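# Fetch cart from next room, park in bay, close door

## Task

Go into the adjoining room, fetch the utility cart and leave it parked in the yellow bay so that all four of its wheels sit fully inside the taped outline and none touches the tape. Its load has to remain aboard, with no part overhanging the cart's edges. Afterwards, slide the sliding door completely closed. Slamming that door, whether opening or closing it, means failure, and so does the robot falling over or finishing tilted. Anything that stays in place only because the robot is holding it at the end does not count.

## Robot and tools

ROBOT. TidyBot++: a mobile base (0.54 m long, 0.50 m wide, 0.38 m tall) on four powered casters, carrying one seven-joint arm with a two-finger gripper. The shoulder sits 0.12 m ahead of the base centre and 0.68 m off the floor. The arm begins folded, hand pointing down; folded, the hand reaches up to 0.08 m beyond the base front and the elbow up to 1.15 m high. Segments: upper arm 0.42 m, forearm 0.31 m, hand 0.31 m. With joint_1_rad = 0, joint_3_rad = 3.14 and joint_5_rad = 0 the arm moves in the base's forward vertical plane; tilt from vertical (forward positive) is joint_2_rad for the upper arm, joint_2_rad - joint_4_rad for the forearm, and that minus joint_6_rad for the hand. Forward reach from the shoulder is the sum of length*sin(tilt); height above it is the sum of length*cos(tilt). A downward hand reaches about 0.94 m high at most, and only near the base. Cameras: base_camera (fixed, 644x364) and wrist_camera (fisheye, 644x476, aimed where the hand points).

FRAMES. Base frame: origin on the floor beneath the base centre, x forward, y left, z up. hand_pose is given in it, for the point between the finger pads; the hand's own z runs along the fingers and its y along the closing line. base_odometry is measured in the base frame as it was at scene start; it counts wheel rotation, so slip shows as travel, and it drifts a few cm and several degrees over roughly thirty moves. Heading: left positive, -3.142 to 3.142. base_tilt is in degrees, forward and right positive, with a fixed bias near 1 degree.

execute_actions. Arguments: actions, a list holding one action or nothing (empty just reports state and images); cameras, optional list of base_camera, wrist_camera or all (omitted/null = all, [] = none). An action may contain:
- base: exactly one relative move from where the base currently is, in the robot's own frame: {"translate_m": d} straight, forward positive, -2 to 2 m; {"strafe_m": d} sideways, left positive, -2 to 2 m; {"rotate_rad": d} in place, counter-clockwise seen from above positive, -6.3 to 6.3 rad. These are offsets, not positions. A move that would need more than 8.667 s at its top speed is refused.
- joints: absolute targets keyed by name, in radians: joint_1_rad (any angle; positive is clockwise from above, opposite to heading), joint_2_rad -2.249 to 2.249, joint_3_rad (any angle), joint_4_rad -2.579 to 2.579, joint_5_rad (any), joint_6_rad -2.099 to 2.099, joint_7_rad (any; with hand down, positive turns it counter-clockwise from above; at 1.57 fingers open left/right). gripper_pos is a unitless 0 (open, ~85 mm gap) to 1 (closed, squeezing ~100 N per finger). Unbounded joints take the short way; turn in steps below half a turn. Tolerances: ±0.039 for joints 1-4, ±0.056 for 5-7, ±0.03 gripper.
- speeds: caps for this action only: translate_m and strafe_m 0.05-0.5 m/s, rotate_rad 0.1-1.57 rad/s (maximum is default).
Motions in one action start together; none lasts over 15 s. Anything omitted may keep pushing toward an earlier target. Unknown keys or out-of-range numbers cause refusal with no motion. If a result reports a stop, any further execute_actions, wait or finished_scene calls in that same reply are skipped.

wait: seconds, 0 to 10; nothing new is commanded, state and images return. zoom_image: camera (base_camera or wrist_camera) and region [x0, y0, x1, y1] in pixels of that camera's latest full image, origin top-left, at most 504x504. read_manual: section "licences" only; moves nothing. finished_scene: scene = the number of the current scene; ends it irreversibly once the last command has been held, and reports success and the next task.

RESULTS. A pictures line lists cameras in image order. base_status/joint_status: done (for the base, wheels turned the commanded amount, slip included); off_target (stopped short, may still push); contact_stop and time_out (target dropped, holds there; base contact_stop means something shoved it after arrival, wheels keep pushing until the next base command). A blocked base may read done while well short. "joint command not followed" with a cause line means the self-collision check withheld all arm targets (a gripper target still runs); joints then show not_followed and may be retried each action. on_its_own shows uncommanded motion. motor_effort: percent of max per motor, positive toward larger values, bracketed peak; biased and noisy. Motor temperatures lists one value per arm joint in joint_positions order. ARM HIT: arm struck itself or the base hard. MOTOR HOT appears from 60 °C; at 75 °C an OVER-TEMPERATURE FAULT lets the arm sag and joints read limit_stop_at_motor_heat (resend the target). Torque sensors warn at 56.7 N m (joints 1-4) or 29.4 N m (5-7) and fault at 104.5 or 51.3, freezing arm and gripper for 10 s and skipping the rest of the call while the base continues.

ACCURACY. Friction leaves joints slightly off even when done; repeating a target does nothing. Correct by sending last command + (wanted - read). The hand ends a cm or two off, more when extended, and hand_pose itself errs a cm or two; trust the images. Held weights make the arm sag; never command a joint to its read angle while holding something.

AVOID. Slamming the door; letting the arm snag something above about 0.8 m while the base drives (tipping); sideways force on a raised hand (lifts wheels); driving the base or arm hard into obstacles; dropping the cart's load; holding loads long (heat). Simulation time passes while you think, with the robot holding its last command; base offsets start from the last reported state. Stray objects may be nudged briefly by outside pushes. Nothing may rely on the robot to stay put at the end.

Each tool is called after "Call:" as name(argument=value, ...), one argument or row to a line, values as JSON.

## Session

Call:
execute_actions(
  actions=[],
)

Scene clock: 0.00 s.
Motor temperatures (°C, as the motors report them): [30 28 29 30 32 36 37]
base_odometry: x=+0.000 y=+0.000 heading=+0.000 (m, m, rad; odometry frame)
base_tilt: forward=-0.7 right=+0.2 (deg)
base_status: not commanded
joint_positions: joint_1_rad=+0.022 joint_2_rad=-0.337 joint_3_rad=+3.109 joint_4_rad=-2.544 joint_5_rad=-0.031 joint_6_rad=-0.921 joint_7_rad=+1.549 gripper_pos=+0.000
joint_status: not commanded
motor_effort: joint_1_rad=+0 joint_2_rad=-3 joint_3_rad=+1 joint_4_rad=+16 joint_5_rad=+0 joint_6_rad=+1 joint_7_rad=+2 (%)
hand_pose: x=+0.2366 y=+0.0090 z=+0.5808 quat_wxyz=(-0.007, +1.000, -0.016, +0.007) (m; base frame)
pictures: base_camera, wrist_camera
Images, in order (width x height): base_camera 644x364, wrist_camera 644x476.

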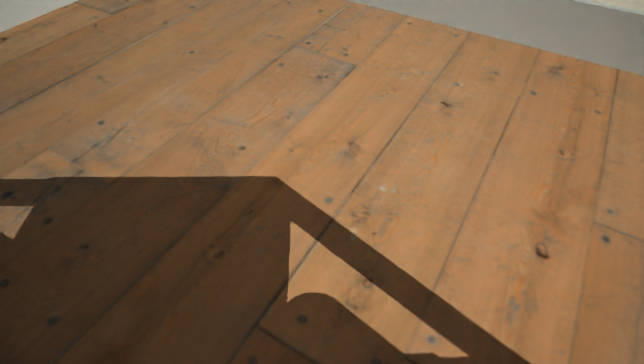

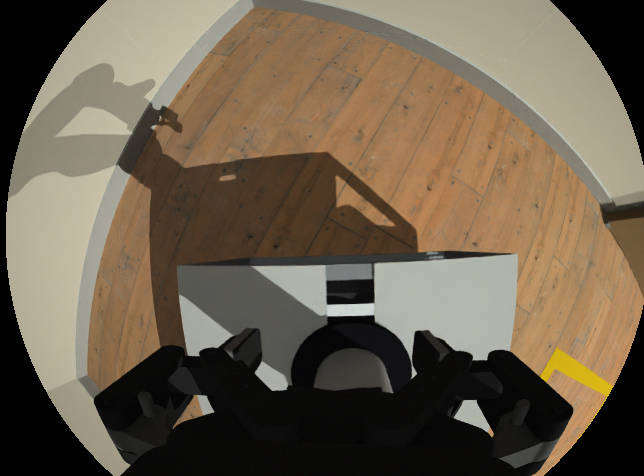

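Call:
execute_actions(
  actions=[
    {"base":{"rotate_rad":-0.54},"joints":{"joint_6_rad":0.2,"joint_1_rad":1.3,"joint_3_rad":3.14,"joint_5_rad":0}},
  ],
)

Scene clock: 4.67 s.
Motor temperatures (°C, as the motors report them): [30 28 29 30 32 36 37]
base_odometry: x=+0.000 y=+0.000 heading=-0.539 (m, m, rad; odometry frame)
base_tilt: forward=-0.6 right=+0.3 (deg)
base_status: done
joint_positions: joint_1_rad=+1.282 joint_2_rad=-0.337 joint_3_rad=+3.128 joint_4_rad=-2.544 joint_5_rad=-0.031 joint_6_rad=+0.162 joint_7_rad=+1.549 gripper_pos=+0.000
joint_status: all done
motor_effort: joint_1_rad=+0(1) joint_2_rad=-6(6) joint_3_rad=+2(2) joint_4_rad=+18(18) joint_5_rad=-1(0) joint_6_rad=+6(7) joint_7_rad=+2(2) (%)
hand_pose: x=+0.2352 y=-0.3729 z=+0.7501 quat_wxyz=(+0.301, +0.674, -0.524, +0.426) (m; base frame)
pictures: base_camera, wrist_camera
Images, in order (width x height): base_camera 644x364, wrist_camera 644x476.

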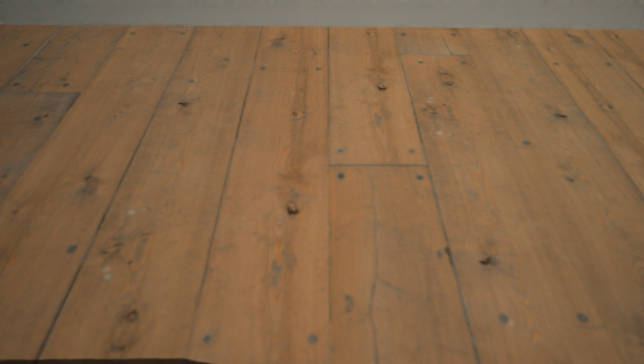

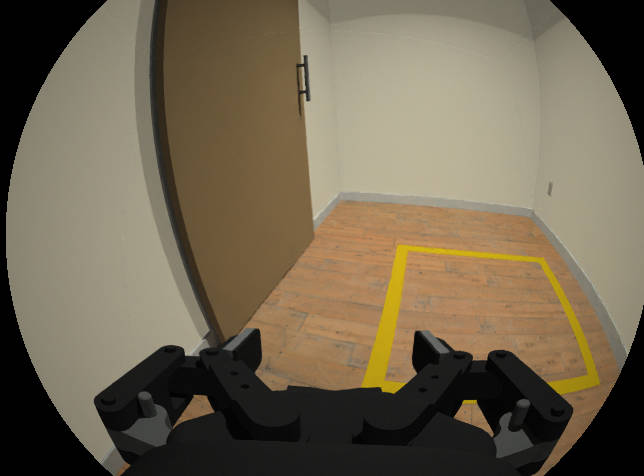

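Call:
execute_actions(
  actions=[
    {"base":{"rotate_rad":-0.03},"joints":{"joint_6_rad":0.07,"joint_1_rad":-0.02,"joint_4_rad":-2.0,"joint_7_rad":1.59}},
  ],
  cameras=[],
)

Call:
execute_actions(
  actions=[
    {"base":{"strafe_m":-1.95}},
  ],
)

Scene clock: 11.43 s.
Motor temperatures (°C, as the motors report them): [30 28 29 30 32 36 37]
base_odometry: x=+0.000 y=+0.000 heading=-0.569 (m, m, rad; odometry frame)
base_tilt: forward=-0.6 right=+0.2 (deg)
base_status: done
joint_positions: joint_1_rad=-0.003 joint_2_rad=-0.337 joint_3_rad=+3.133 joint_4_rad=-2.010 joint_5_rad=-0.031 joint_6_rad=+0.111 joint_7_rad=+1.566 gripper_pos=+0.000
joint_status: all done
motor_effort: joint_1_rad=+0(0) joint_2_rad=-10(10) joint_3_rad=+2(2) joint_4_rad=+21(22) joint_5_rad=-1(1) joint_6_rad=+8(7) joint_7_rad=+2(2) (%)
hand_pose: x=+0.6037 y=+0.0064 z=+1.0495 quat_wxyz=(-0.014, +0.704, -0.009, +0.710) (m; base frame)
pictures: none
No camera images: the call's "cameras" was empty. Leave "cameras" out to get every camera's image.

Scene clock: 16.70 s.
Motor temperatures (°C, as the motors report them): [30 28 29 31 32 36 37]
base_odometry: x=-1.053 y=-1.642 heading=-0.570 (m, m, rad; odometry frame)
base_tilt: forward=-0.8 right=+0.3 (deg)
base_status: done
joint_positions: joint_1_rad=-0.004 joint_2_rad=-0.337 joint_3_rad=+3.137 joint_4_rad=-2.010 joint_5_rad=-0.031 joint_6_rad=+0.110 joint_7_rad=+1.566 gripper_pos=+0.000
joint_status: not commanded
motor_effort: joint_1_rad=+0(1) joint_2_rad=-9(11) joint_3_rad=+2(4) joint_4_rad=+22(22) joint_5_rad=+0(1) joint_6_rad=+7(8) joint_7_rad=+1(2) (%)
hand_pose: x=+0.6038 y=+0.0050 z=+1.0494 quat_wxyz=(-0.014, +0.704, -0.010, +0.710) (m; base frame)
pictures: base_camera, wrist_camera
Images, in order (width x height): base_camera 644x364, wrist_camera 644x476.

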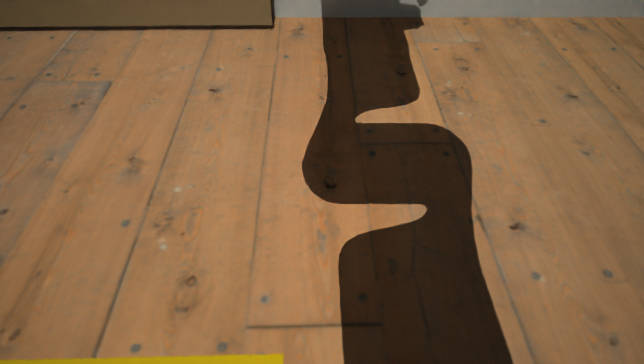

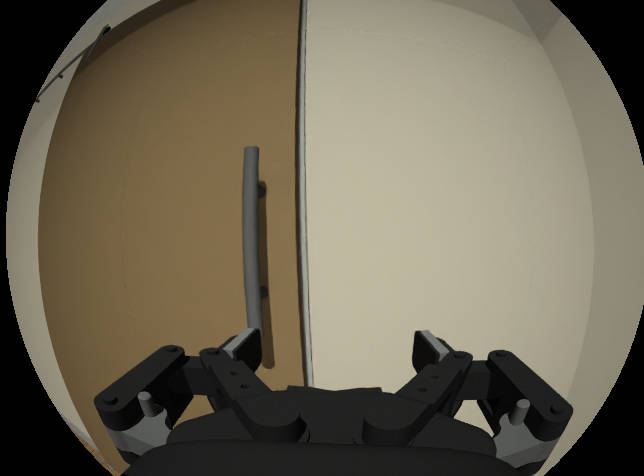

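Call:
execute_actions(
  actions=[
    {"base":{"strafe_m":0.165}},
  ],
  cameras=["wrist_camera"],
)

Call:
execute_actions(
  actions=[
    {"base":{"translate_m":0.2}},
  ],
)

Scene clock: 21.40 s.
Motor temperatures (°C, as the motors report them): [30 28 29 31 32 36 37]
base_odometry: x=-0.964 y=-1.502 heading=-0.570 (m, m, rad; odometry frame)
base_tilt: forward=-0.6 right=+0.2 (deg)
base_status: done
joint_positions: joint_1_rad=-0.006 joint_2_rad=-0.337 joint_3_rad=+3.136 joint_4_rad=-2.008 joint_5_rad=-0.031 joint_6_rad=+0.107 joint_7_rad=+1.567 gripper_pos=+0.000
joint_status: not commanded
motor_effort: joint_1_rad=+0(2) joint_2_rad=-9(12) joint_3_rad=+1(4) joint_4_rad=+21(22) joint_5_rad=-1(0) joint_6_rad=+7(8) joint_7_rad=+1(1) (%)
hand_pose: x=+0.6038 y=+0.0067 z=+1.0498 quat_wxyz=(-0.015, +0.704, -0.009, +0.710) (m; base frame)
pictures: wrist_camera
Images, in order (width x height): wrist_camera 644x476.

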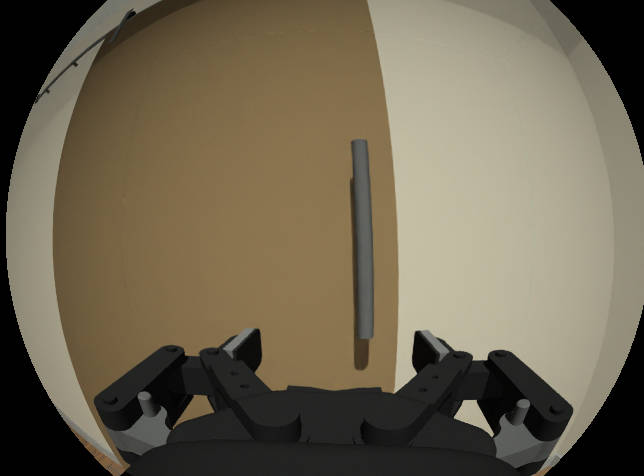

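Scene clock: 23.03 s.
Motor temperatures (°C, as the motors report them): [30 28 29 31 32 36 37]
base_odometry: x=-0.795 y=-1.610 heading=-0.569 (m, m, rad; odometry frame)
base_tilt: forward=-0.7 right=+0.2 (deg)
base_status: done
joint_positions: joint_1_rad=-0.006 joint_2_rad=-0.333 joint_3_rad=+3.136 joint_4_rad=-2.007 joint_5_rad=-0.031 joint_6_rad=+0.106 joint_7_rad=+1.567 gripper_pos=+0.000
joint_status: not commanded
motor_effort: joint_1_rad=-1(0) joint_2_rad=-10(14) joint_3_rad=+1(2) joint_4_rad=+22(22) joint_5_rad=+0(0) joint_6_rad=+7(8) joint_7_rad=+2(2) (%)
hand_pose: x=+0.6055 y=+0.0067 z=+1.0480 quat_wxyz=(-0.015, +0.706, -0.009, +0.708) (m; base frame)
pictures: base_camera, wrist_camera
Images, in order (width x height): base_camera 644x364, wrist_camera 644x476.

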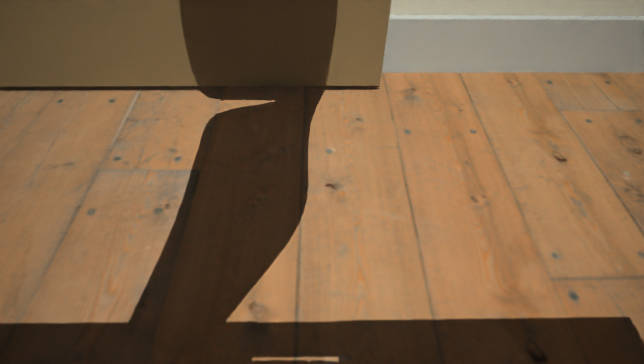

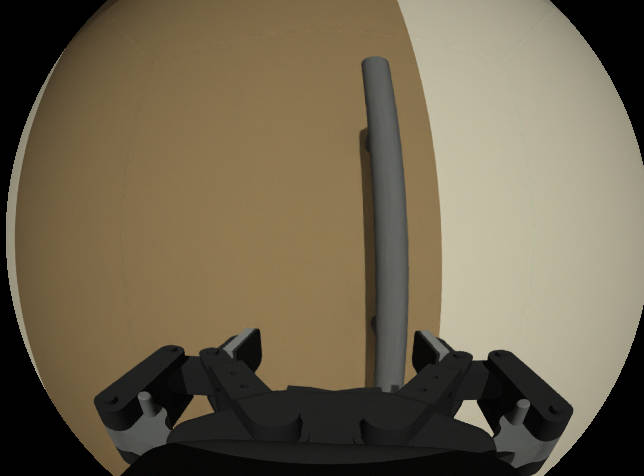

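Distance ~0.19, offset ~0.04.

Call:
execute_actions(
  actions=[
    {"base":{"strafe_m":-0.04}},
  ],
  cameras=[],
)

Call:
execute_actions(
  actions=[
    {"base":{"translate_m":0.055}},
  ],
  cameras=["wrist_camera"],
)

Call:
execute_actions(
  actions=[
    {"joints":{"gripper_pos":1}},
  ],
  cameras=[],
)

Call:
execute_actions(
  actions=[
    {"base":{"strafe_m":0.65},"speeds":{"strafe_m":0.15}},
  ],
)

Scene clock: 26.53 s.
Motor temperatures (°C, as the motors report them): [30 28 29 31 32 36 37]
base_odometry: x=-0.817 y=-1.644 heading=-0.569 (m, m, rad; odometry frame)
base_tilt: forward=-0.6 right=+0.3 (deg)
base_status: done
joint_positions: joint_1_rad=-0.007 joint_2_rad=-0.333 joint_3_rad=+3.141 joint_4_rad=-2.007 joint_5_rad=-0.031 joint_6_rad=+0.106 joint_7_rad=+1.567 gripper_pos=+0.000
joint_status: not commanded
motor_effort: joint_1_rad=+0(1) joint_2_rad=-11(12) joint_3_rad=+1(4) joint_4_rad=+22(22) joint_5_rad=+0(1) joint_6_rad=+8(8) joint_7_rad=+2(2) (%)
hand_pose: x=+0.6056 y=+0.0040 z=+1.0481 quat_wxyz=(-0.014, +0.706, -0.011, +0.708) (m; base frame)
pictures: none
No camera images: the call's "cameras" was empty. Leave "cameras" out to get every camera's image.

Scene clock: 27.57 s.
Motor temperatures (°C, as the motors report them): [30 28 29 31 32 36 37]
base_odometry: x=-0.770 y=-1.674 heading=-0.569 (m, m, rad; odometry frame)
base_tilt: forward=-0.7 right=+0.3 (deg)
base_status: done
joint_positions: joint_1_rad=-0.007 joint_2_rad=-0.330 joint_3_rad=+3.141 joint_4_rad=-2.006 joint_5_rad=-0.031 joint_6_rad=+0.106 joint_7_rad=+1.567 gripper_pos=+0.000
joint_status: not commanded
motor_effort: joint_1_rad=+0(1) joint_2_rad=-10(14) joint_3_rad=+1(2) joint_4_rad=+21(23) joint_5_rad=-1(0) joint_6_rad=+7(8) joint_7_rad=+2(2) (%)
hand_pose: x=+0.6064 y=+0.0040 z=+1.0472 quat_wxyz=(-0.014, +0.707, -0.011, +0.707) (m; base frame)
pictures: wrist_camera
Images, in order (width x height): wrist_camera 644x476.

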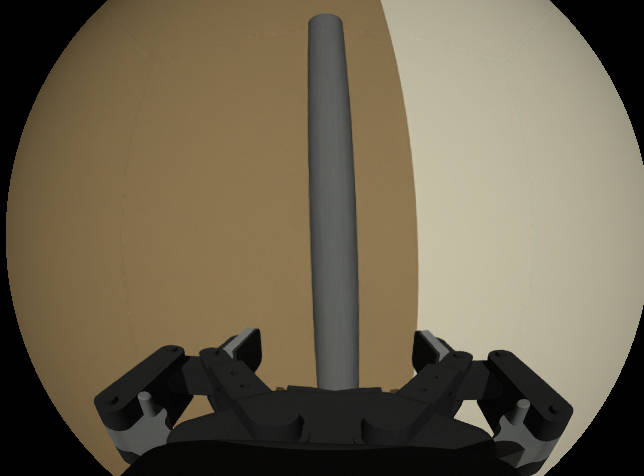

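Scene clock: 28.67 s.
Motor temperatures (°C, as the motors report them): [30 28 29 31 32 36 37]
base_odometry: x=-0.770 y=-1.674 heading=-0.569 (m, m, rad; odometry frame)
base_tilt: forward=-0.7 right=+0.3 (deg)
base_status: not commanded
joint_positions: joint_1_rad=-0.007 joint_2_rad=-0.331 joint_3_rad=+3.141 joint_4_rad=-2.006 joint_5_rad=-0.031 joint_6_rad=+0.104 joint_7_rad=+1.575 gripper_pos=+0.765
joint_status: gripper_pos off_target (ended at +0.765, target +1.000)
motor_effort: joint_1_rad=+0(0) joint_2_rad=-9(13) joint_3_rad=+2(3) joint_4_rad=+23(25) joint_5_rad=-2(2) joint_6_rad=+9(9) joint_7_rad=+0(0) (%)
hand_pose: x=+0.6060 y=+0.0042 z=+1.0472 quat_wxyz=(-0.011, +0.707, -0.008, +0.707) (m; base frame)
pictures: none
No camera images: the call's "cameras" was empty. Leave "cameras" out to get every camera's image.

Scene clock: 33.97 s.
Motor temperatures (°C, as the motors report them): [30 28 29 31 32 36 37]
base_odometry: x=-0.420 y=-1.126 heading=-0.569 (m, m, rad; odometry frame)
base_tilt: forward=-0.7 right=+0.2 (deg)
base_status: done
joint_positions: joint_1_rad=+0.054 joint_2_rad=-0.349 joint_3_rad=+3.212 joint_4_rad=-2.013 joint_5_rad=-0.031 joint_6_rad=+0.090 joint_7_rad=+1.592 gripper_pos=+0.768
joint_status: not commanded
motor_effort: joint_1_rad=-11(26) joint_2_rad=-5(21) joint_3_rad=-11(32) joint_4_rad=+27(26) joint_5_rad=-1(2) joint_6_rad=+11(11) joint_7_rad=+0(2) (%)
hand_pose: x=+0.5962 y=-0.0660 z=+1.0465 quat_wxyz=(+0.031, +0.706, -0.056, +0.705) (m; base frame)
pictures: base_camera, wrist_camera
Images, in order (width x height): base_camera 644x364, wrist_camera 644x476.

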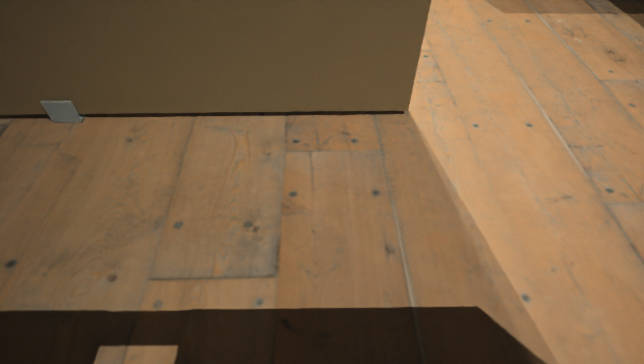

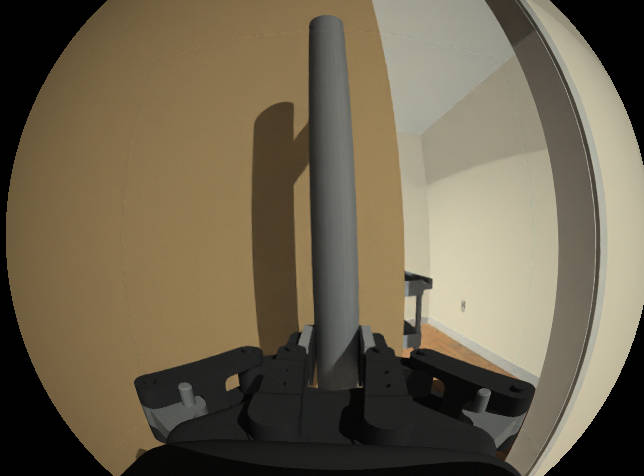

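Call:
execute_actions(
  actions=[
    {"base":{"strafe_m":0.36},"speeds":{"strafe_m":0.08}},
  ],
  cameras=["base_camera"],
)

Call:
execute_actions(
  actions=[
    {"base":{"strafe_m":-0.06},"joints":{"gripper_pos":0}},
  ],
  cameras=[],
)

Call:
execute_actions(
  actions=[
    {"base":{"translate_m":-0.1}},
  ],
  cameras=[],
)

Call:
execute_actions(
  actions=[
    {"base":{"strafe_m":-0.51},"joints":{"joint_2_rad":-0.2,"joint_4_rad":-1.3,"joint_6_rad":-1.2}},
  ],
)

Scene clock: 44.47 s.
Motor temperatures (°C, as the motors report them): [30 28 29 31 32 36 37]
base_odometry: x=-0.226 y=-0.823 heading=-0.569 (m, m, rad; odometry frame)
base_tilt: forward=-0.6 right=+0.3 (deg)
base_status: done
joint_positions: joint_1_rad=+0.071 joint_2_rad=-0.355 joint_3_rad=+3.236 joint_4_rad=-2.017 joint_5_rad=-0.029 joint_6_rad=+0.088 joint_7_rad=+1.592 gripper_pos=+0.769
joint_status: not commanded
motor_effort: joint_1_rad=-15(23) joint_2_rad=-3(14) joint_3_rad=-16(27) joint_4_rad=+27(27) joint_5_rad=-1(3) joint_6_rad=+11(11) joint_7_rad=-1(2) (%)
hand_pose: x=+0.5908 y=-0.0874 z=+1.0463 quat_wxyz=(+0.043, +0.705, -0.072, +0.704) (m; base frame)
pictures: base_camera
Images, in order (width x height): base_camera 644x364.

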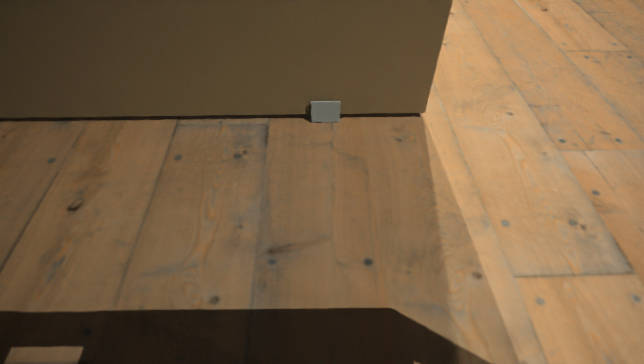

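Scene clock: 45.57 s.
Motor temperatures (°C, as the motors report them): [30 28 29 31 32 36 37]
base_odometry: x=-0.259 y=-0.874 heading=-0.569 (m, m, rad; odometry frame)
base_tilt: forward=-0.7 right=+0.2 (deg)
base_status: done
joint_positions: joint_1_rad=-0.004 joint_2_rad=-0.341 joint_3_rad=+3.149 joint_4_rad=-2.002 joint_5_rad=-0.029 joint_6_rad=+0.085 joint_7_rad=+1.592 gripper_pos=+0.000
joint_status: all done
motor_effort: joint_1_rad=+0(15) joint_2_rad=-10(11) joint_3_rad=+2(17) joint_4_rad=+21(28) joint_5_rad=+0(1) joint_6_rad=+8(12) joint_7_rad=+2(1) (%)
hand_pose: x=+0.6029 y=-0.0021 z=+1.0482 quat_wxyz=(-0.001, +0.709, -0.006, +0.705) (m; base frame)
pictures: none
No camera images: the call's "cameras" was empty. Leave "cameras" out to get every camera's image.

Scene clock: 46.83 s.
Motor temperatures (°C, as the motors report them): [30 28 29 31 32 36 37]
base_odometry: x=-0.343 y=-0.820 heading=-0.569 (m, m, rad; odometry frame)
base_tilt: forward=-0.7 right=+0.3 (deg)
base_status: done
joint_positions: joint_1_rad=-0.004 joint_2_rad=-0.343 joint_3_rad=+3.149 joint_4_rad=-2.002 joint_5_rad=-0.029 joint_6_rad=+0.085 joint_7_rad=+1.592 gripper_pos=+0.000
joint_status: not commanded
motor_effort: joint_1_rad=+0(1) joint_2_rad=-10(15) joint_3_rad=+1(2) joint_4_rad=+22(23) joint_5_rad=+0(0) joint_6_rad=+8(9) joint_7_rad=+2(2) (%)
hand_pose: x=+0.6019 y=-0.0020 z=+1.0496 quat_wxyz=(-0.001, +0.708, -0.006, +0.706) (m; base frame)
pictures: none
No camera images: the call's "cameras" was empty. Leave "cameras" out to get every camera's image.

Scene clock: 49.23 s.
Motor temperatures (°C, as the motors report them): [30 28 29 31 32 36 37]
base_odometry: x=-0.618 y=-1.249 heading=-0.570 (m, m, rad; odometry frame)
base_tilt: forward=-0.6 right=+0.3 (deg)
base_status: done
joint_positions: joint_1_rad=-0.004 joint_2_rad=-0.220 joint_3_rad=+3.146 joint_4_rad=-1.309 joint_5_rad=-0.029 joint_6_rad=-1.164 joint_7_rad=+1.592 gripper_pos=+0.000
joint_status: all done
motor_effort: joint_1_rad=+0(1) joint_2_rad=-12(13) joint_3_rad=+1(1) joint_4_rad=+19(22) joint_5_rad=-1(2) joint_6_rad=+6(7) joint_7_rad=+1(1) (%)
hand_pose: x=+0.5473 y=+0.0090 z=+1.0423 quat_wxyz=(-0.010, +0.903, +0.010, +0.430) (m; base frame)
pictures: base_camera, wrist_camera
Images, in order (width x height): base_camera 644x364, wrist_camera 644x476.

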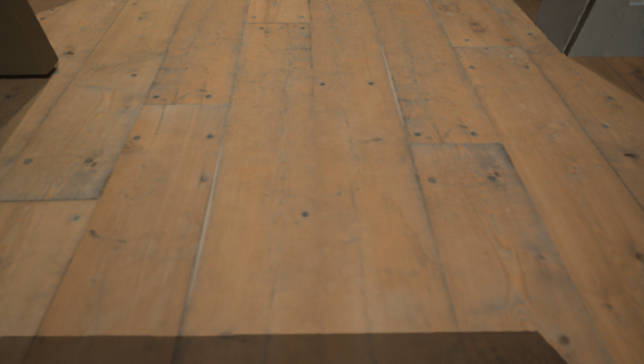

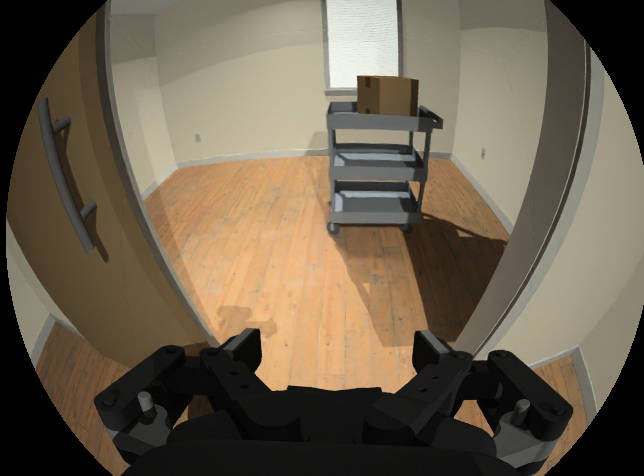

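Call:
execute_actions(
  actions=[
    {"base":{"translate_m":1.3}},
  ],
  cameras=["base_camera"],
)

Call:
execute_actions(
  actions=[
    {"base":{"strafe_m":0.42},"joints":{"joint_2_rad":0.31,"joint_4_rad":-0.75,"joint_6_rad":-2.09,"joint_7_rad":2.36,"gripper_pos":0.3}},
  ],
  cameras=[],
)

Call:
execute_actions(
  actions=[
    {"base":{"translate_m":0.5}},
  ],
  cameras=["base_camera"],
)

Call:
execute_actions(
  actions=[
    {"base":{"rotate_rad":-0.6},"speeds":{"rotate_rad":0.6}},
  ],
)

Scene clock: 61.03 s.
Motor temperatures (°C, as the motors report them): [30 28 29 31 32 36 37]
base_odometry: x=+0.476 y=-1.951 heading=-0.570 (m, m, rad; odometry frame)
base_tilt: forward=-0.6 right=+0.2 (deg)
base_status: done
joint_positions: joint_1_rad=-0.004 joint_2_rad=-0.205 joint_3_rad=+3.146 joint_4_rad=-1.307 joint_5_rad=-0.029 joint_6_rad=-1.165 joint_7_rad=+1.592 gripper_pos=+0.000
joint_status: not commanded
motor_effort: joint_1_rad=+0(0) joint_2_rad=-12(15) joint_3_rad=+2(2) joint_4_rad=+19(19) joint_5_rad=-1(1) joint_6_rad=+5(7) joint_7_rad=+2(1) (%)
hand_pose: x=+0.5529 y=+0.0091 z=+1.0363 quat_wxyz=(-0.010, +0.906, +0.010, +0.424) (m; base frame)
pictures: base_camera
Images, in order (width x height): base_camera 644x364.

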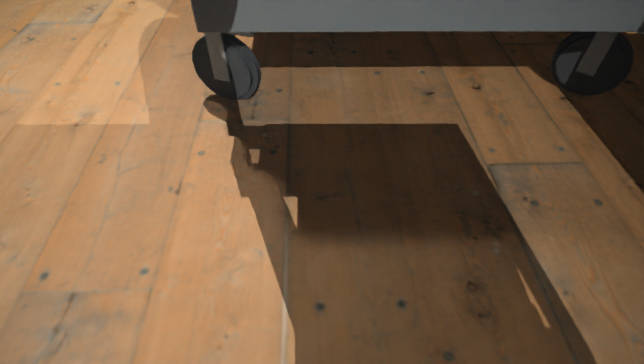

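Scene clock: 63.23 s.
Motor temperatures (°C, as the motors report them): [30 28 29 31 32 36 37]
base_odometry: x=+0.703 y=-1.598 heading=-0.571 (m, m, rad; odometry frame)
base_tilt: forward=-0.6 right=+0.3 (deg)
base_status: done
joint_positions: joint_1_rad=-0.012 joint_2_rad=+0.302 joint_3_rad=+3.143 joint_4_rad=-0.762 joint_5_rad=-0.029 joint_6_rad=-2.053 joint_7_rad=+2.340 gripper_pos=+0.300
joint_status: all done
motor_effort: joint_1_rad=+0(2) joint_2_rad=-26(27) joint_3_rad=+1(1) joint_4_rad=+14(20) joint_5_rad=-1(2) joint_6_rad=-1(7) joint_7_rad=+1(1) (%)
hand_pose: x=+0.5264 y=+0.0137 z=+0.9253 quat_wxyz=(-0.007, +0.922, +0.386, +0.016) (m; base frame)
pictures: none
No camera images: the call's "cameras" was empty. Leave "cameras" out to get every camera's image.

Scene clock: 65.60 s.
Motor temperatures (°C, as the motors report them): [30 28 29 31 32 36 37]
base_odometry: x=+1.124 y=-1.868 heading=-0.570 (m, m, rad; odometry frame)
base_tilt: forward=-0.6 right=+0.3 (deg)
base_status: done
joint_positions: joint_1_rad=-0.012 joint_2_rad=+0.312 joint_3_rad=+3.143 joint_4_rad=-0.759 joint_5_rad=-0.029 joint_6_rad=-2.054 joint_7_rad=+2.340 gripper_pos=+0.300
joint_status: not commanded
motor_effort: joint_1_rad=+0(1) joint_2_rad=-27(29) joint_3_rad=+1(0) joint_4_rad=+15(15) joint_5_rad=-1(1) joint_6_rad=-1(1) joint_7_rad=+2(1) (%)
hand_pose: x=+0.5293 y=+0.0137 z=+0.9218 quat_wxyz=(-0.008, +0.922, +0.386, +0.012) (m; base frame)
pictures: base_camera
Images, in order (width x height): base_camera 644x364.

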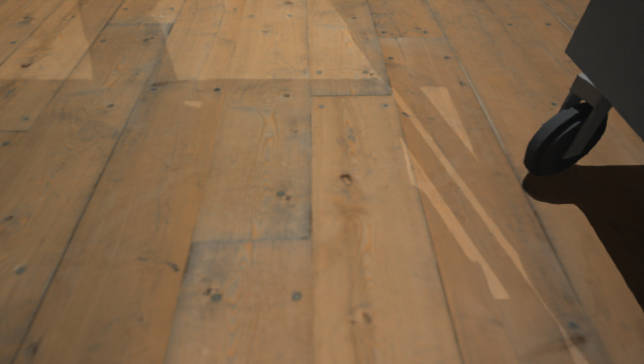

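Scene clock: 67.37 s.
Motor temperatures (°C, as the motors report them): [30 28 29 31 32 36 37]
base_odometry: x=+1.124 y=-1.867 heading=-1.168 (m, m, rad; odometry frame)
base_tilt: forward=-0.6 right=+0.2 (deg)
base_status: done
joint_positions: joint_1_rad=-0.019 joint_2_rad=+0.312 joint_3_rad=+3.141 joint_4_rad=-0.758 joint_5_rad=-0.029 joint_6_rad=-2.055 joint_7_rad=+2.340 gripper_pos=+0.300
joint_status: not commanded
motor_effort: joint_1_rad=+1(4) joint_2_rad=-26(30) joint_3_rad=+1(1) joint_4_rad=+14(15) joint_5_rad=+0(2) joint_6_rad=-1(0) joint_7_rad=+1(2) (%)
hand_pose: x=+0.5288 y=+0.0169 z=+0.9220 quat_wxyz=(-0.009, +0.921, +0.390, +0.012) (m; base frame)
pictures: base_camera, wrist_camera
Images, in order (width x height): base_camera 644x364, wrist_camera 644x476.

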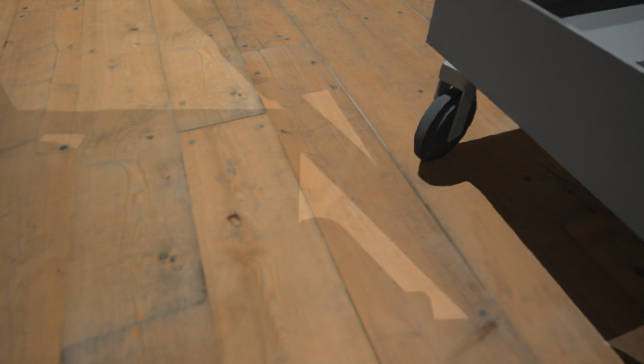

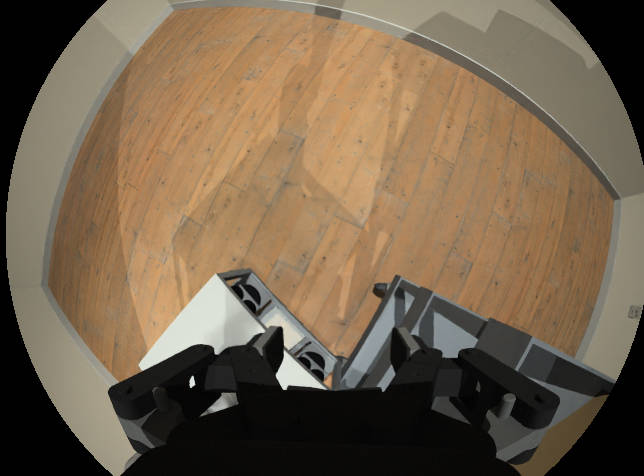

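Call:
execute_actions(
  actions=[
    {"base":{"strafe_m":0.25},"joints":{"joint_7_rad":2.7}},
  ],
  cameras=[],
)

Call:
execute_actions(
  actions=[
    {"base":{"rotate_rad":-0.82},"speeds":{"rotate_rad":0.6}},
  ],
)

Scene clock: 76.77 s.
Motor temperatures (°C, as the motors report them): [30 28 29 31 32 36 37]
base_odometry: x=+1.354 y=-1.770 heading=-1.168 (m, m, rad; odometry frame)
base_tilt: forward=-0.7 right=+0.2 (deg)
base_status: done
joint_positions: joint_1_rad=-0.021 joint_2_rad=+0.312 joint_3_rad=+3.141 joint_4_rad=-0.758 joint_5_rad=-0.029 joint_6_rad=-2.055 joint_7_rad=+2.700 gripper_pos=+0.300
joint_status: all done
motor_effort: joint_1_rad=+0(3) joint_2_rad=-26(30) joint_3_rad=+0(1) joint_4_rad=+14(15) joint_5_rad=-1(2) joint_6_rad=-1(1) joint_7_rad=+2(1) (%)
hand_pose: x=+0.5288 y=+0.0182 z=+0.9220 quat_wxyz=(-0.006, +0.835, +0.550, +0.014) (m; base frame)
pictures: none
No camera images: the call's "cameras" was empty. Leave "cameras" out to get every camera's image.

Scene clock: 78.87 s.
Motor temperatures (°C, as the motors report them): [30 28 29 31 32 36 37]
base_odometry: x=+1.354 y=-1.770 heading=-1.988 (m, m, rad; odometry frame)
base_tilt: forward=-0.6 right=+0.3 (deg)
base_status: done
joint_positions: joint_1_rad=-0.020 joint_2_rad=+0.312 joint_3_rad=+3.141 joint_4_rad=-0.758 joint_5_rad=-0.029 joint_6_rad=-2.055 joint_7_rad=+2.700 gripper_pos=+0.300
joint_status: not commanded
motor_effort: joint_1_rad=+0(3) joint_2_rad=-26(28) joint_3_rad=+1(1) joint_4_rad=+14(15) joint_5_rad=-1(1) joint_6_rad=-1(1) joint_7_rad=+1(1) (%)
hand_pose: x=+0.5288 y=+0.0176 z=+0.9220 quat_wxyz=(-0.006, +0.836, +0.549, +0.014) (m; base frame)
pictures: base_camera, wrist_camera
Images, in order (width x height): base_camera 644x364, wrist_camera 644x476.

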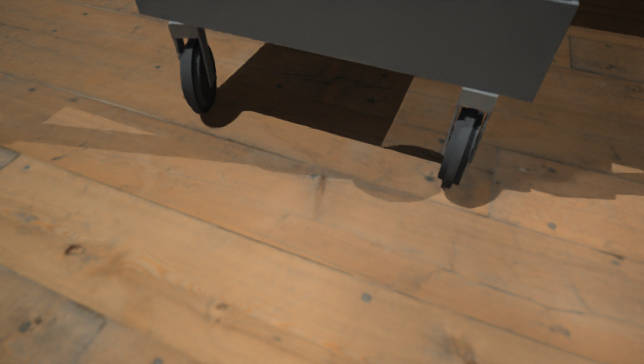

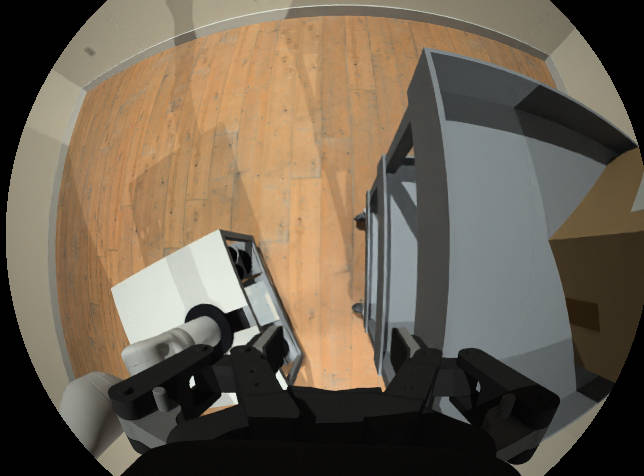

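Call:
execute_actions(
  actions=[
    {"base":{"translate_m":0.095},"speeds":{"translate_m":0.1}},
  ],
  cameras=["wrist_camera"],
)

Scene clock: 85.57 s.
Motor temperatures (°C, as the motors report them): [30 28 29 31 32 36 37]
base_odometry: x=+1.315 y=-1.857 heading=-1.989 (m, m, rad; odometry frame)
base_tilt: forward=-0.7 right=+0.2 (deg)
base_status: done
joint_positions: joint_1_rad=-0.020 joint_2_rad=+0.311 joint_3_rad=+3.141 joint_4_rad=-0.758 joint_5_rad=-0.029 joint_6_rad=-2.055 joint_7_rad=+2.700 gripper_pos=+0.300
joint_status: not commanded
motor_effort: joint_1_rad=+1(2) joint_2_rad=-26(30) joint_3_rad=+1(0) joint_4_rad=+14(15) joint_5_rad=+0(1) joint_6_rad=-1(1) joint_7_rad=+2(1) (%)
hand_pose: x=+0.5287 y=+0.0176 z=+0.9222 quat_wxyz=(-0.006, +0.836, +0.549, +0.014) (m; base frame)
pictures: wrist_camera
Images, in order (width x height): wrist_camera 644x476.

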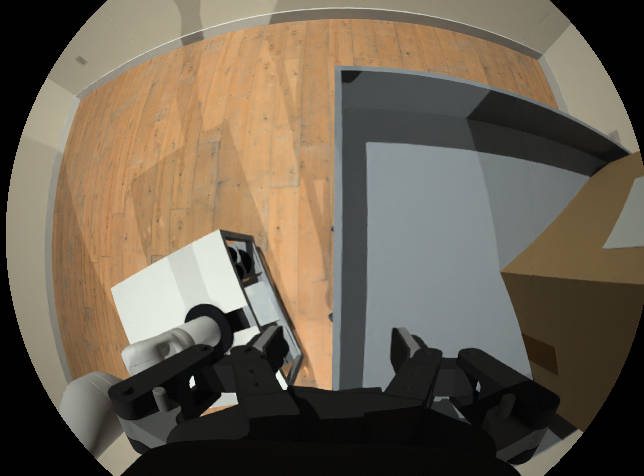

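Call:
execute_actions(
  actions=[
    {"joints":{"joint_2_rad":0.24,"joint_4_rad":-1.13,"joint_6_rad":-1.745}},
  ],
  cameras=[],
)

Call:
execute_actions(
  actions=[
    {"joints":{"gripper_pos":1}},
  ],
  cameras=[],
)

Call:
execute_actions(
  actions=[
    {"base":{"rotate_rad":0.6},"speeds":{"rotate_rad":0.2},"joints":{"joint_7_rad":2.95}},
  ],
)

Scene clock: 92.13 s.
Motor temperatures (°C, as the motors report them): [30 28 29 31 32 36 37]
base_odometry: x=+1.315 y=-1.857 heading=-1.989 (m, m, rad; odometry frame)
base_tilt: forward=-0.6 right=+0.2 (deg)
base_status: not commanded
joint_positions: joint_1_rad=-0.020 joint_2_rad=+0.260 joint_3_rad=+3.141 joint_4_rad=-1.122 joint_5_rad=-0.029 joint_6_rad=-1.783 joint_7_rad=+2.700 gripper_pos=+0.300
joint_status: all done
motor_effort: joint_1_rad=+0(0) joint_2_rad=-25(26) joint_3_rad=+1(1) joint_4_rad=+16(17) joint_5_rad=-1(1) joint_6_rad=-2(1) joint_7_rad=+2(1) (%)
hand_pose: x=+0.5282 y=+0.0185 z=+0.8363 quat_wxyz=(-0.018, +0.838, +0.546, -0.003) (m; base frame)
pictures: none
No camera images: the call's "cameras" was empty. Leave "cameras" out to get every camera's image.

Scene clock: 93.13 s.
Motor temperatures (°C, as the motors report them): [30 28 29 31 32 36 37]
base_odometry: x=+1.315 y=-1.857 heading=-1.989 (m, m, rad; odometry frame)
base_tilt: forward=-0.6 right=+0.3 (deg)
base_status: not commanded
joint_positions: joint_1_rad=-0.020 joint_2_rad=+0.254 joint_3_rad=+3.140 joint_4_rad=-1.128 joint_5_rad=-0.026 joint_6_rad=-1.770 joint_7_rad=+2.700 gripper_pos=+0.948
joint_status: gripper_pos off_target (ended at +0.948, target +1.000)
motor_effort: joint_1_rad=+2(3) joint_2_rad=-25(26) joint_3_rad=+2(3) joint_4_rad=+17(19) joint_5_rad=-3(4) joint_6_rad=-3(5) joint_7_rad=+1(1) (%)
hand_pose: x=+0.5301 y=+0.0181 z=+0.8367 quat_wxyz=(-0.014, +0.838, +0.546, +0.002) (m; base frame)
pictures: none
No camera images: the call's "cameras" was empty. Leave "cameras" out to get every camera's image.

Scene clock: 96.80 s.
Motor temperatures (°C, as the motors report them): [30 28 29 31 32 36 37]
base_odometry: x=+1.315 y=-1.857 heading=-1.389 (m, m, rad; odometry frame)
base_tilt: forward=-0.6 right=+0.2 (deg)
base_status: done
joint_positions: joint_1_rad=-0.013 joint_2_rad=+0.253 joint_3_rad=+3.140 joint_4_rad=-1.129 joint_5_rad=+0.014 joint_6_rad=-1.746 joint_7_rad=+2.935 gripper_pos=+0.948
joint_status: all done
motor_effort: joint_1_rad=+2(21) joint_2_rad=-32(32) joint_3_rad=+2(18) joint_4_rad=+17(18) joint_5_rad=+2(9) joint_6_rad=-4(6) joint_7_rad=+0(18) (%)
hand_pose: x=+0.5374 y=+0.0028 z=+0.8368 quat_wxyz=(+0.010, +0.773, +0.635, +0.001) (m; base frame)
pictures: base_camera, wrist_camera
Images, in order (width x height): base_camera 644x364, wrist_camera 644x476.

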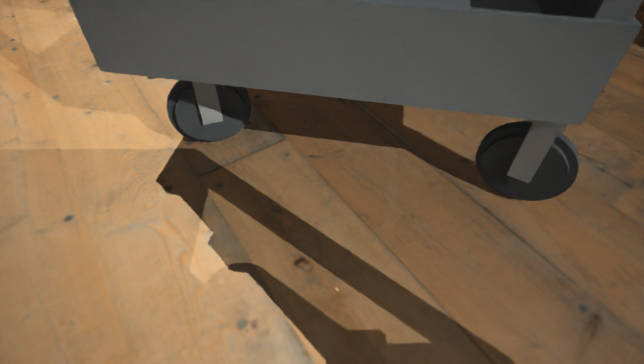

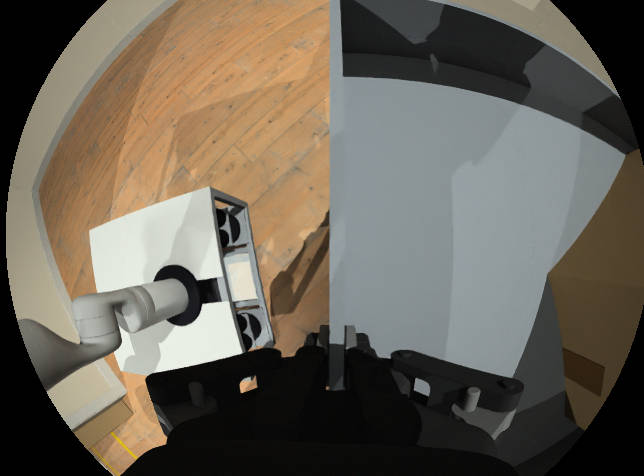

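Call:
execute_actions(
  actions=[
    {"base":{"strafe_m":-0.45},"speeds":{"strafe_m":0.15},"joints":{"joint_7_rad":3.12}},
  ],
  cameras=[],
)

Call:
execute_actions(
  actions=[
    {"base":{"rotate_rad":0.53},"speeds":{"rotate_rad":0.2}},
  ],
)

Scene clock: 103.87 s.
Motor temperatures (°C, as the motors report them): [30 29 29 31 32 36 37]
base_odometry: x=+0.873 y=-1.938 heading=-1.388 (m, m, rad; odometry frame)
base_tilt: forward=-0.6 right=+0.3 (deg)
base_status: done
joint_positions: joint_1_rad=-0.039 joint_2_rad=+0.251 joint_3_rad=+3.130 joint_4_rad=-1.133 joint_5_rad=-0.001 joint_6_rad=-1.746 joint_7_rad=+3.162 gripper_pos=+0.948
joint_status: all done
motor_effort: joint_1_rad=+2(17) joint_2_rad=-28(32) joint_3_rad=+2(16) joint_4_rad=+15(20) joint_5_rad=-4(6) joint_6_rad=-3(4) joint_7_rad=-2(11) (%)
hand_pose: x=+0.5354 y=+0.0225 z=+0.8366 quat_wxyz=(+0.003, +0.681, +0.732, +0.006) (m; base frame)
pictures: none
No camera images: the call's "cameras" was empty. Leave "cameras" out to get every camera's image.

Scene clock: 107.73 s.
Motor temperatures (°C, as the motors report them): [30 29 29 31 32 36 37]
base_odometry: x=+0.873 y=-1.939 heading=-0.859 (m, m, rad; odometry frame)
base_tilt: forward=-0.6 right=+0.3 (deg)
base_status: done
joint_positions: joint_1_rad=-0.019 joint_2_rad=+0.251 joint_3_rad=+3.134 joint_4_rad=-1.132 joint_5_rad=+0.011 joint_6_rad=-1.746 joint_7_rad=+3.111 gripper_pos=+0.948
joint_status: not commanded
motor_effort: joint_1_rad=+3(19) joint_2_rad=-30(31) joint_3_rad=+3(17) joint_4_rad=+15(17) joint_5_rad=+3(9) joint_6_rad=-6(3) joint_7_rad=+0(16) (%)
hand_pose: x=+0.5360 y=+0.0088 z=+0.8367 quat_wxyz=(+0.007, +0.709, +0.705, +0.002) (m; base frame)
pictures: base_camera, wrist_camera
Images, in order (width x height): base_camera 644x364, wrist_camera 644x476.

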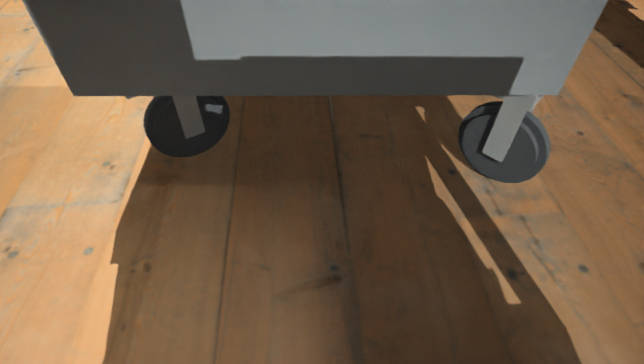

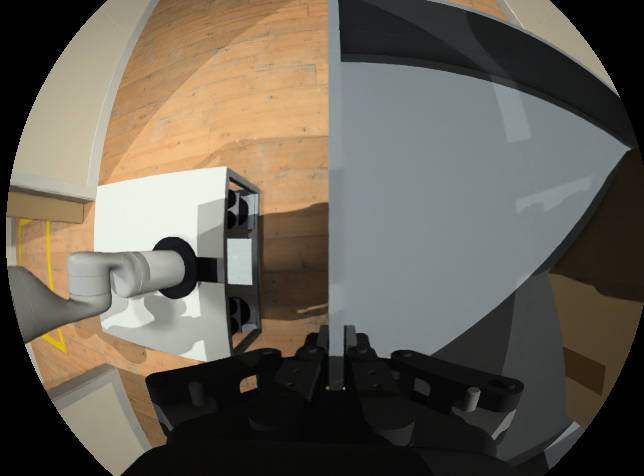

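Call:
execute_actions(
  actions=[
    {"base":{"rotate_rad":0.06},"speeds":{"rotate_rad":0.2}},
  ],
  cameras=[],
)

Call:
execute_actions(
  actions=[
    {"base":{"strafe_m":-0.22},"speeds":{"strafe_m":0.12}},
  ],
  cameras=[],
)

Call:
execute_actions(
  actions=[
    {"base":{"translate_m":-0.4},"speeds":{"translate_m":0.15}},
  ],
)

Scene clock: 111.57 s.
Motor temperatures (°C, as the motors report them): [30 29 29 31 32 36 37]
base_odometry: x=+0.873 y=-1.939 heading=-0.801 (m, m, rad; odometry frame)
base_tilt: forward=-0.6 right=+0.3 (deg)
base_status: done
joint_positions: joint_1_rad=+0.002 joint_2_rad=+0.249 joint_3_rad=+3.162 joint_4_rad=-1.135 joint_5_rad=+0.011 joint_6_rad=-1.746 joint_7_rad=+3.111 gripper_pos=+0.948
joint_status: not commanded
motor_effort: joint_1_rad=-6(8) joint_2_rad=-25(31) joint_3_rad=-4(6) joint_4_rad=+17(19) joint_5_rad=-2(5) joint_6_rad=+2(5) joint_7_rad=+4(5) (%)
hand_pose: x=+0.5352 y=-0.0103 z=+0.8366 quat_wxyz=(+0.010, +0.726, +0.688, -0.001) (m; base frame)
pictures: none
No camera images: the call's "cameras" was empty. Leave "cameras" out to get every camera's image.

Scene clock: 114.00 s.
Motor temperatures (°C, as the motors report them): [30 29 29 31 32 36 37]
base_odometry: x=+0.715 y=-2.092 heading=-0.799 (m, m, rad; odometry frame)
base_tilt: forward=-0.7 right=+0.3 (deg)
base_status: done
joint_positions: joint_1_rad=-0.057 joint_2_rad=+0.249 joint_3_rad=+3.099 joint_4_rad=-1.136 joint_5_rad=+0.000 joint_6_rad=-1.746 joint_7_rad=+3.149 gripper_pos=+0.948
joint_status: not commanded
motor_effort: joint_1_rad=+9(12) joint_2_rad=-28(30) joint_3_rad=+9(11) joint_4_rad=+18(20) joint_5_rad=+3(6) joint_6_rad=+0(6) joint_7_rad=-6(6) (%)
hand_pose: x=+0.5325 y=+0.0406 z=+0.8367 quat_wxyz=(+0.000, +0.669, +0.744, +0.008) (m; base frame)
pictures: none
No camera images: the call's "cameras" was empty. Leave "cameras" out to get every camera's image.

Scene clock: 117.37 s.
Motor temperatures (°C, as the motors report them): [30 29 29 31 32 36 37]
base_odometry: x=+0.436 y=-1.805 heading=-0.799 (m, m, rad; odometry frame)
base_tilt: forward=-0.7 right=+0.3 (deg)
base_status: done
joint_positions: joint_1_rad=+0.008 joint_2_rad=+0.250 joint_3_rad=+3.171 joint_4_rad=-1.134 joint_5_rad=+0.002 joint_6_rad=-1.744 joint_7_rad=+3.117 gripper_pos=+0.948
joint_status: not commanded
motor_effort: joint_1_rad=-8(9) joint_2_rad=-25(35) joint_3_rad=-7(8) joint_4_rad=+17(18) joint_5_rad=-7(7) joint_6_rad=+3(10) joint_7_rad=+5(6) (%)
hand_pose: x=+0.5361 y=-0.0134 z=+0.8365 quat_wxyz=(+0.008, +0.728, +0.685, +0.001) (m; base frame)
pictures: base_camera, wrist_camera
Images, in order (width x height): base_camera 644x364, wrist_camera 644x476.

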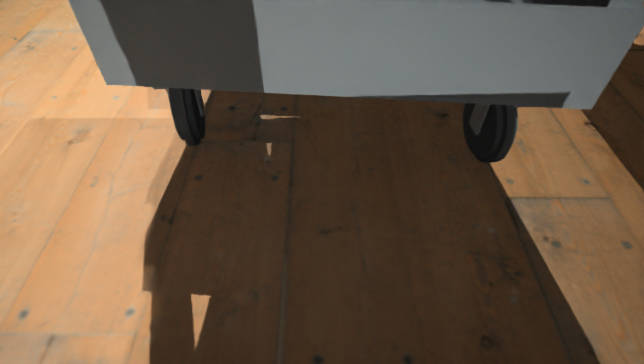

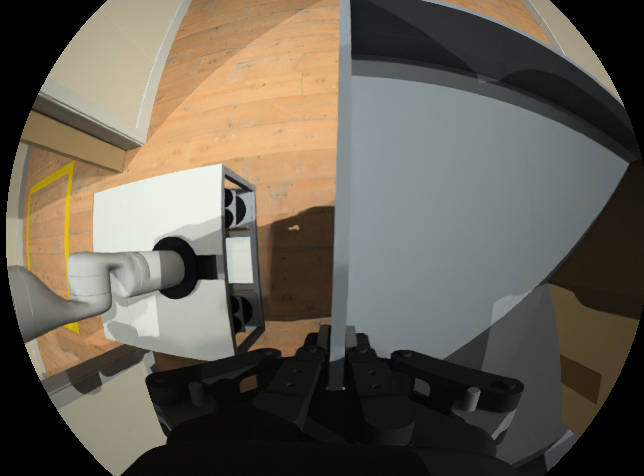

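Call:
execute_actions(
  actions=[
    {"base":{"strafe_m":0.06},"speeds":{"strafe_m":0.1},"joints":{"joint_7_rad":3.16}},
  ],
  cameras=[],
)

Call:
execute_actions(
  actions=[
    {"base":{"translate_m":-1.0},"speeds":{"translate_m":0.2}},
  ],
)

Scene clock: 121.57 s.
Motor temperatures (°C, as the motors report them): [30 29 29 31 32 36 37]
base_odometry: x=+0.479 y=-1.763 heading=-0.799 (m, m, rad; odometry frame)
base_tilt: forward=-0.7 right=+0.3 (deg)
base_status: done
joint_positions: joint_1_rad=+0.021 joint_2_rad=+0.249 joint_3_rad=+3.183 joint_4_rad=-1.135 joint_5_rad=+0.006 joint_6_rad=-1.744 joint_7_rad=+3.119 gripper_pos=+0.948
joint_status: all done
motor_effort: joint_1_rad=-9(12) joint_2_rad=-26(29) joint_3_rad=-8(10) joint_4_rad=+18(19) joint_5_rad=-4(9) joint_6_rad=+2(4) joint_7_rad=+8(9) (%)
hand_pose: x=+0.5354 y=-0.0246 z=+0.8367 quat_wxyz=(+0.011, +0.736, +0.676, -0.001) (m; base frame)
pictures: none
No camera images: the call's "cameras" was empty. Leave "cameras" out to get every camera's image.

Scene clock: 127.33 s.
Motor temperatures (°C, as the motors report them): [30 29 29 31 32 36 37]
base_odometry: x=-0.219 y=-1.046 heading=-0.799 (m, m, rad; odometry frame)
base_tilt: forward=-0.5 right=+0.3 (deg)
base_status: done
joint_positions: joint_1_rad=-0.064 joint_2_rad=+0.247 joint_3_rad=+3.094 joint_4_rad=-1.139 joint_5_rad=-0.002 joint_6_rad=-1.743 joint_7_rad=+3.180 gripper_pos=+0.948
joint_status: not commanded
motor_effort: joint_1_rad=+12(13) joint_2_rad=-24(35) joint_3_rad=+12(12) joint_4_rad=+18(21) joint_5_rad=+6(6) joint_6_rad=+4(11) joint_7_rad=-5(9) (%)
hand_pose: x=+0.5316 y=+0.0457 z=+0.8364 quat_wxyz=(-0.001, +0.653, +0.757, +0.009) (m; base frame)
pictures: base_camera, wrist_camera
Images, in order (width x height): base_camera 644x364, wrist_camera 644x476.

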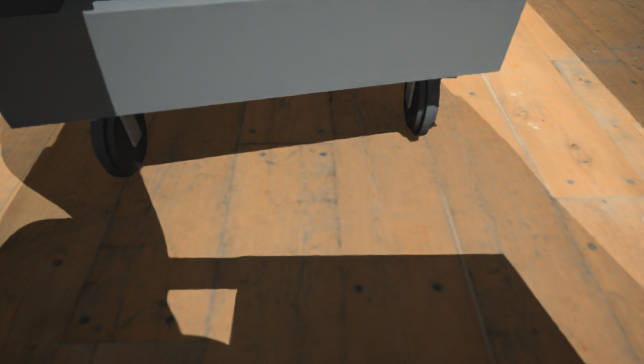

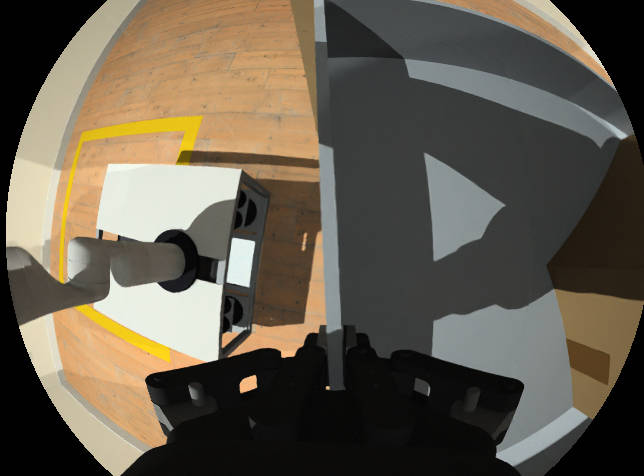

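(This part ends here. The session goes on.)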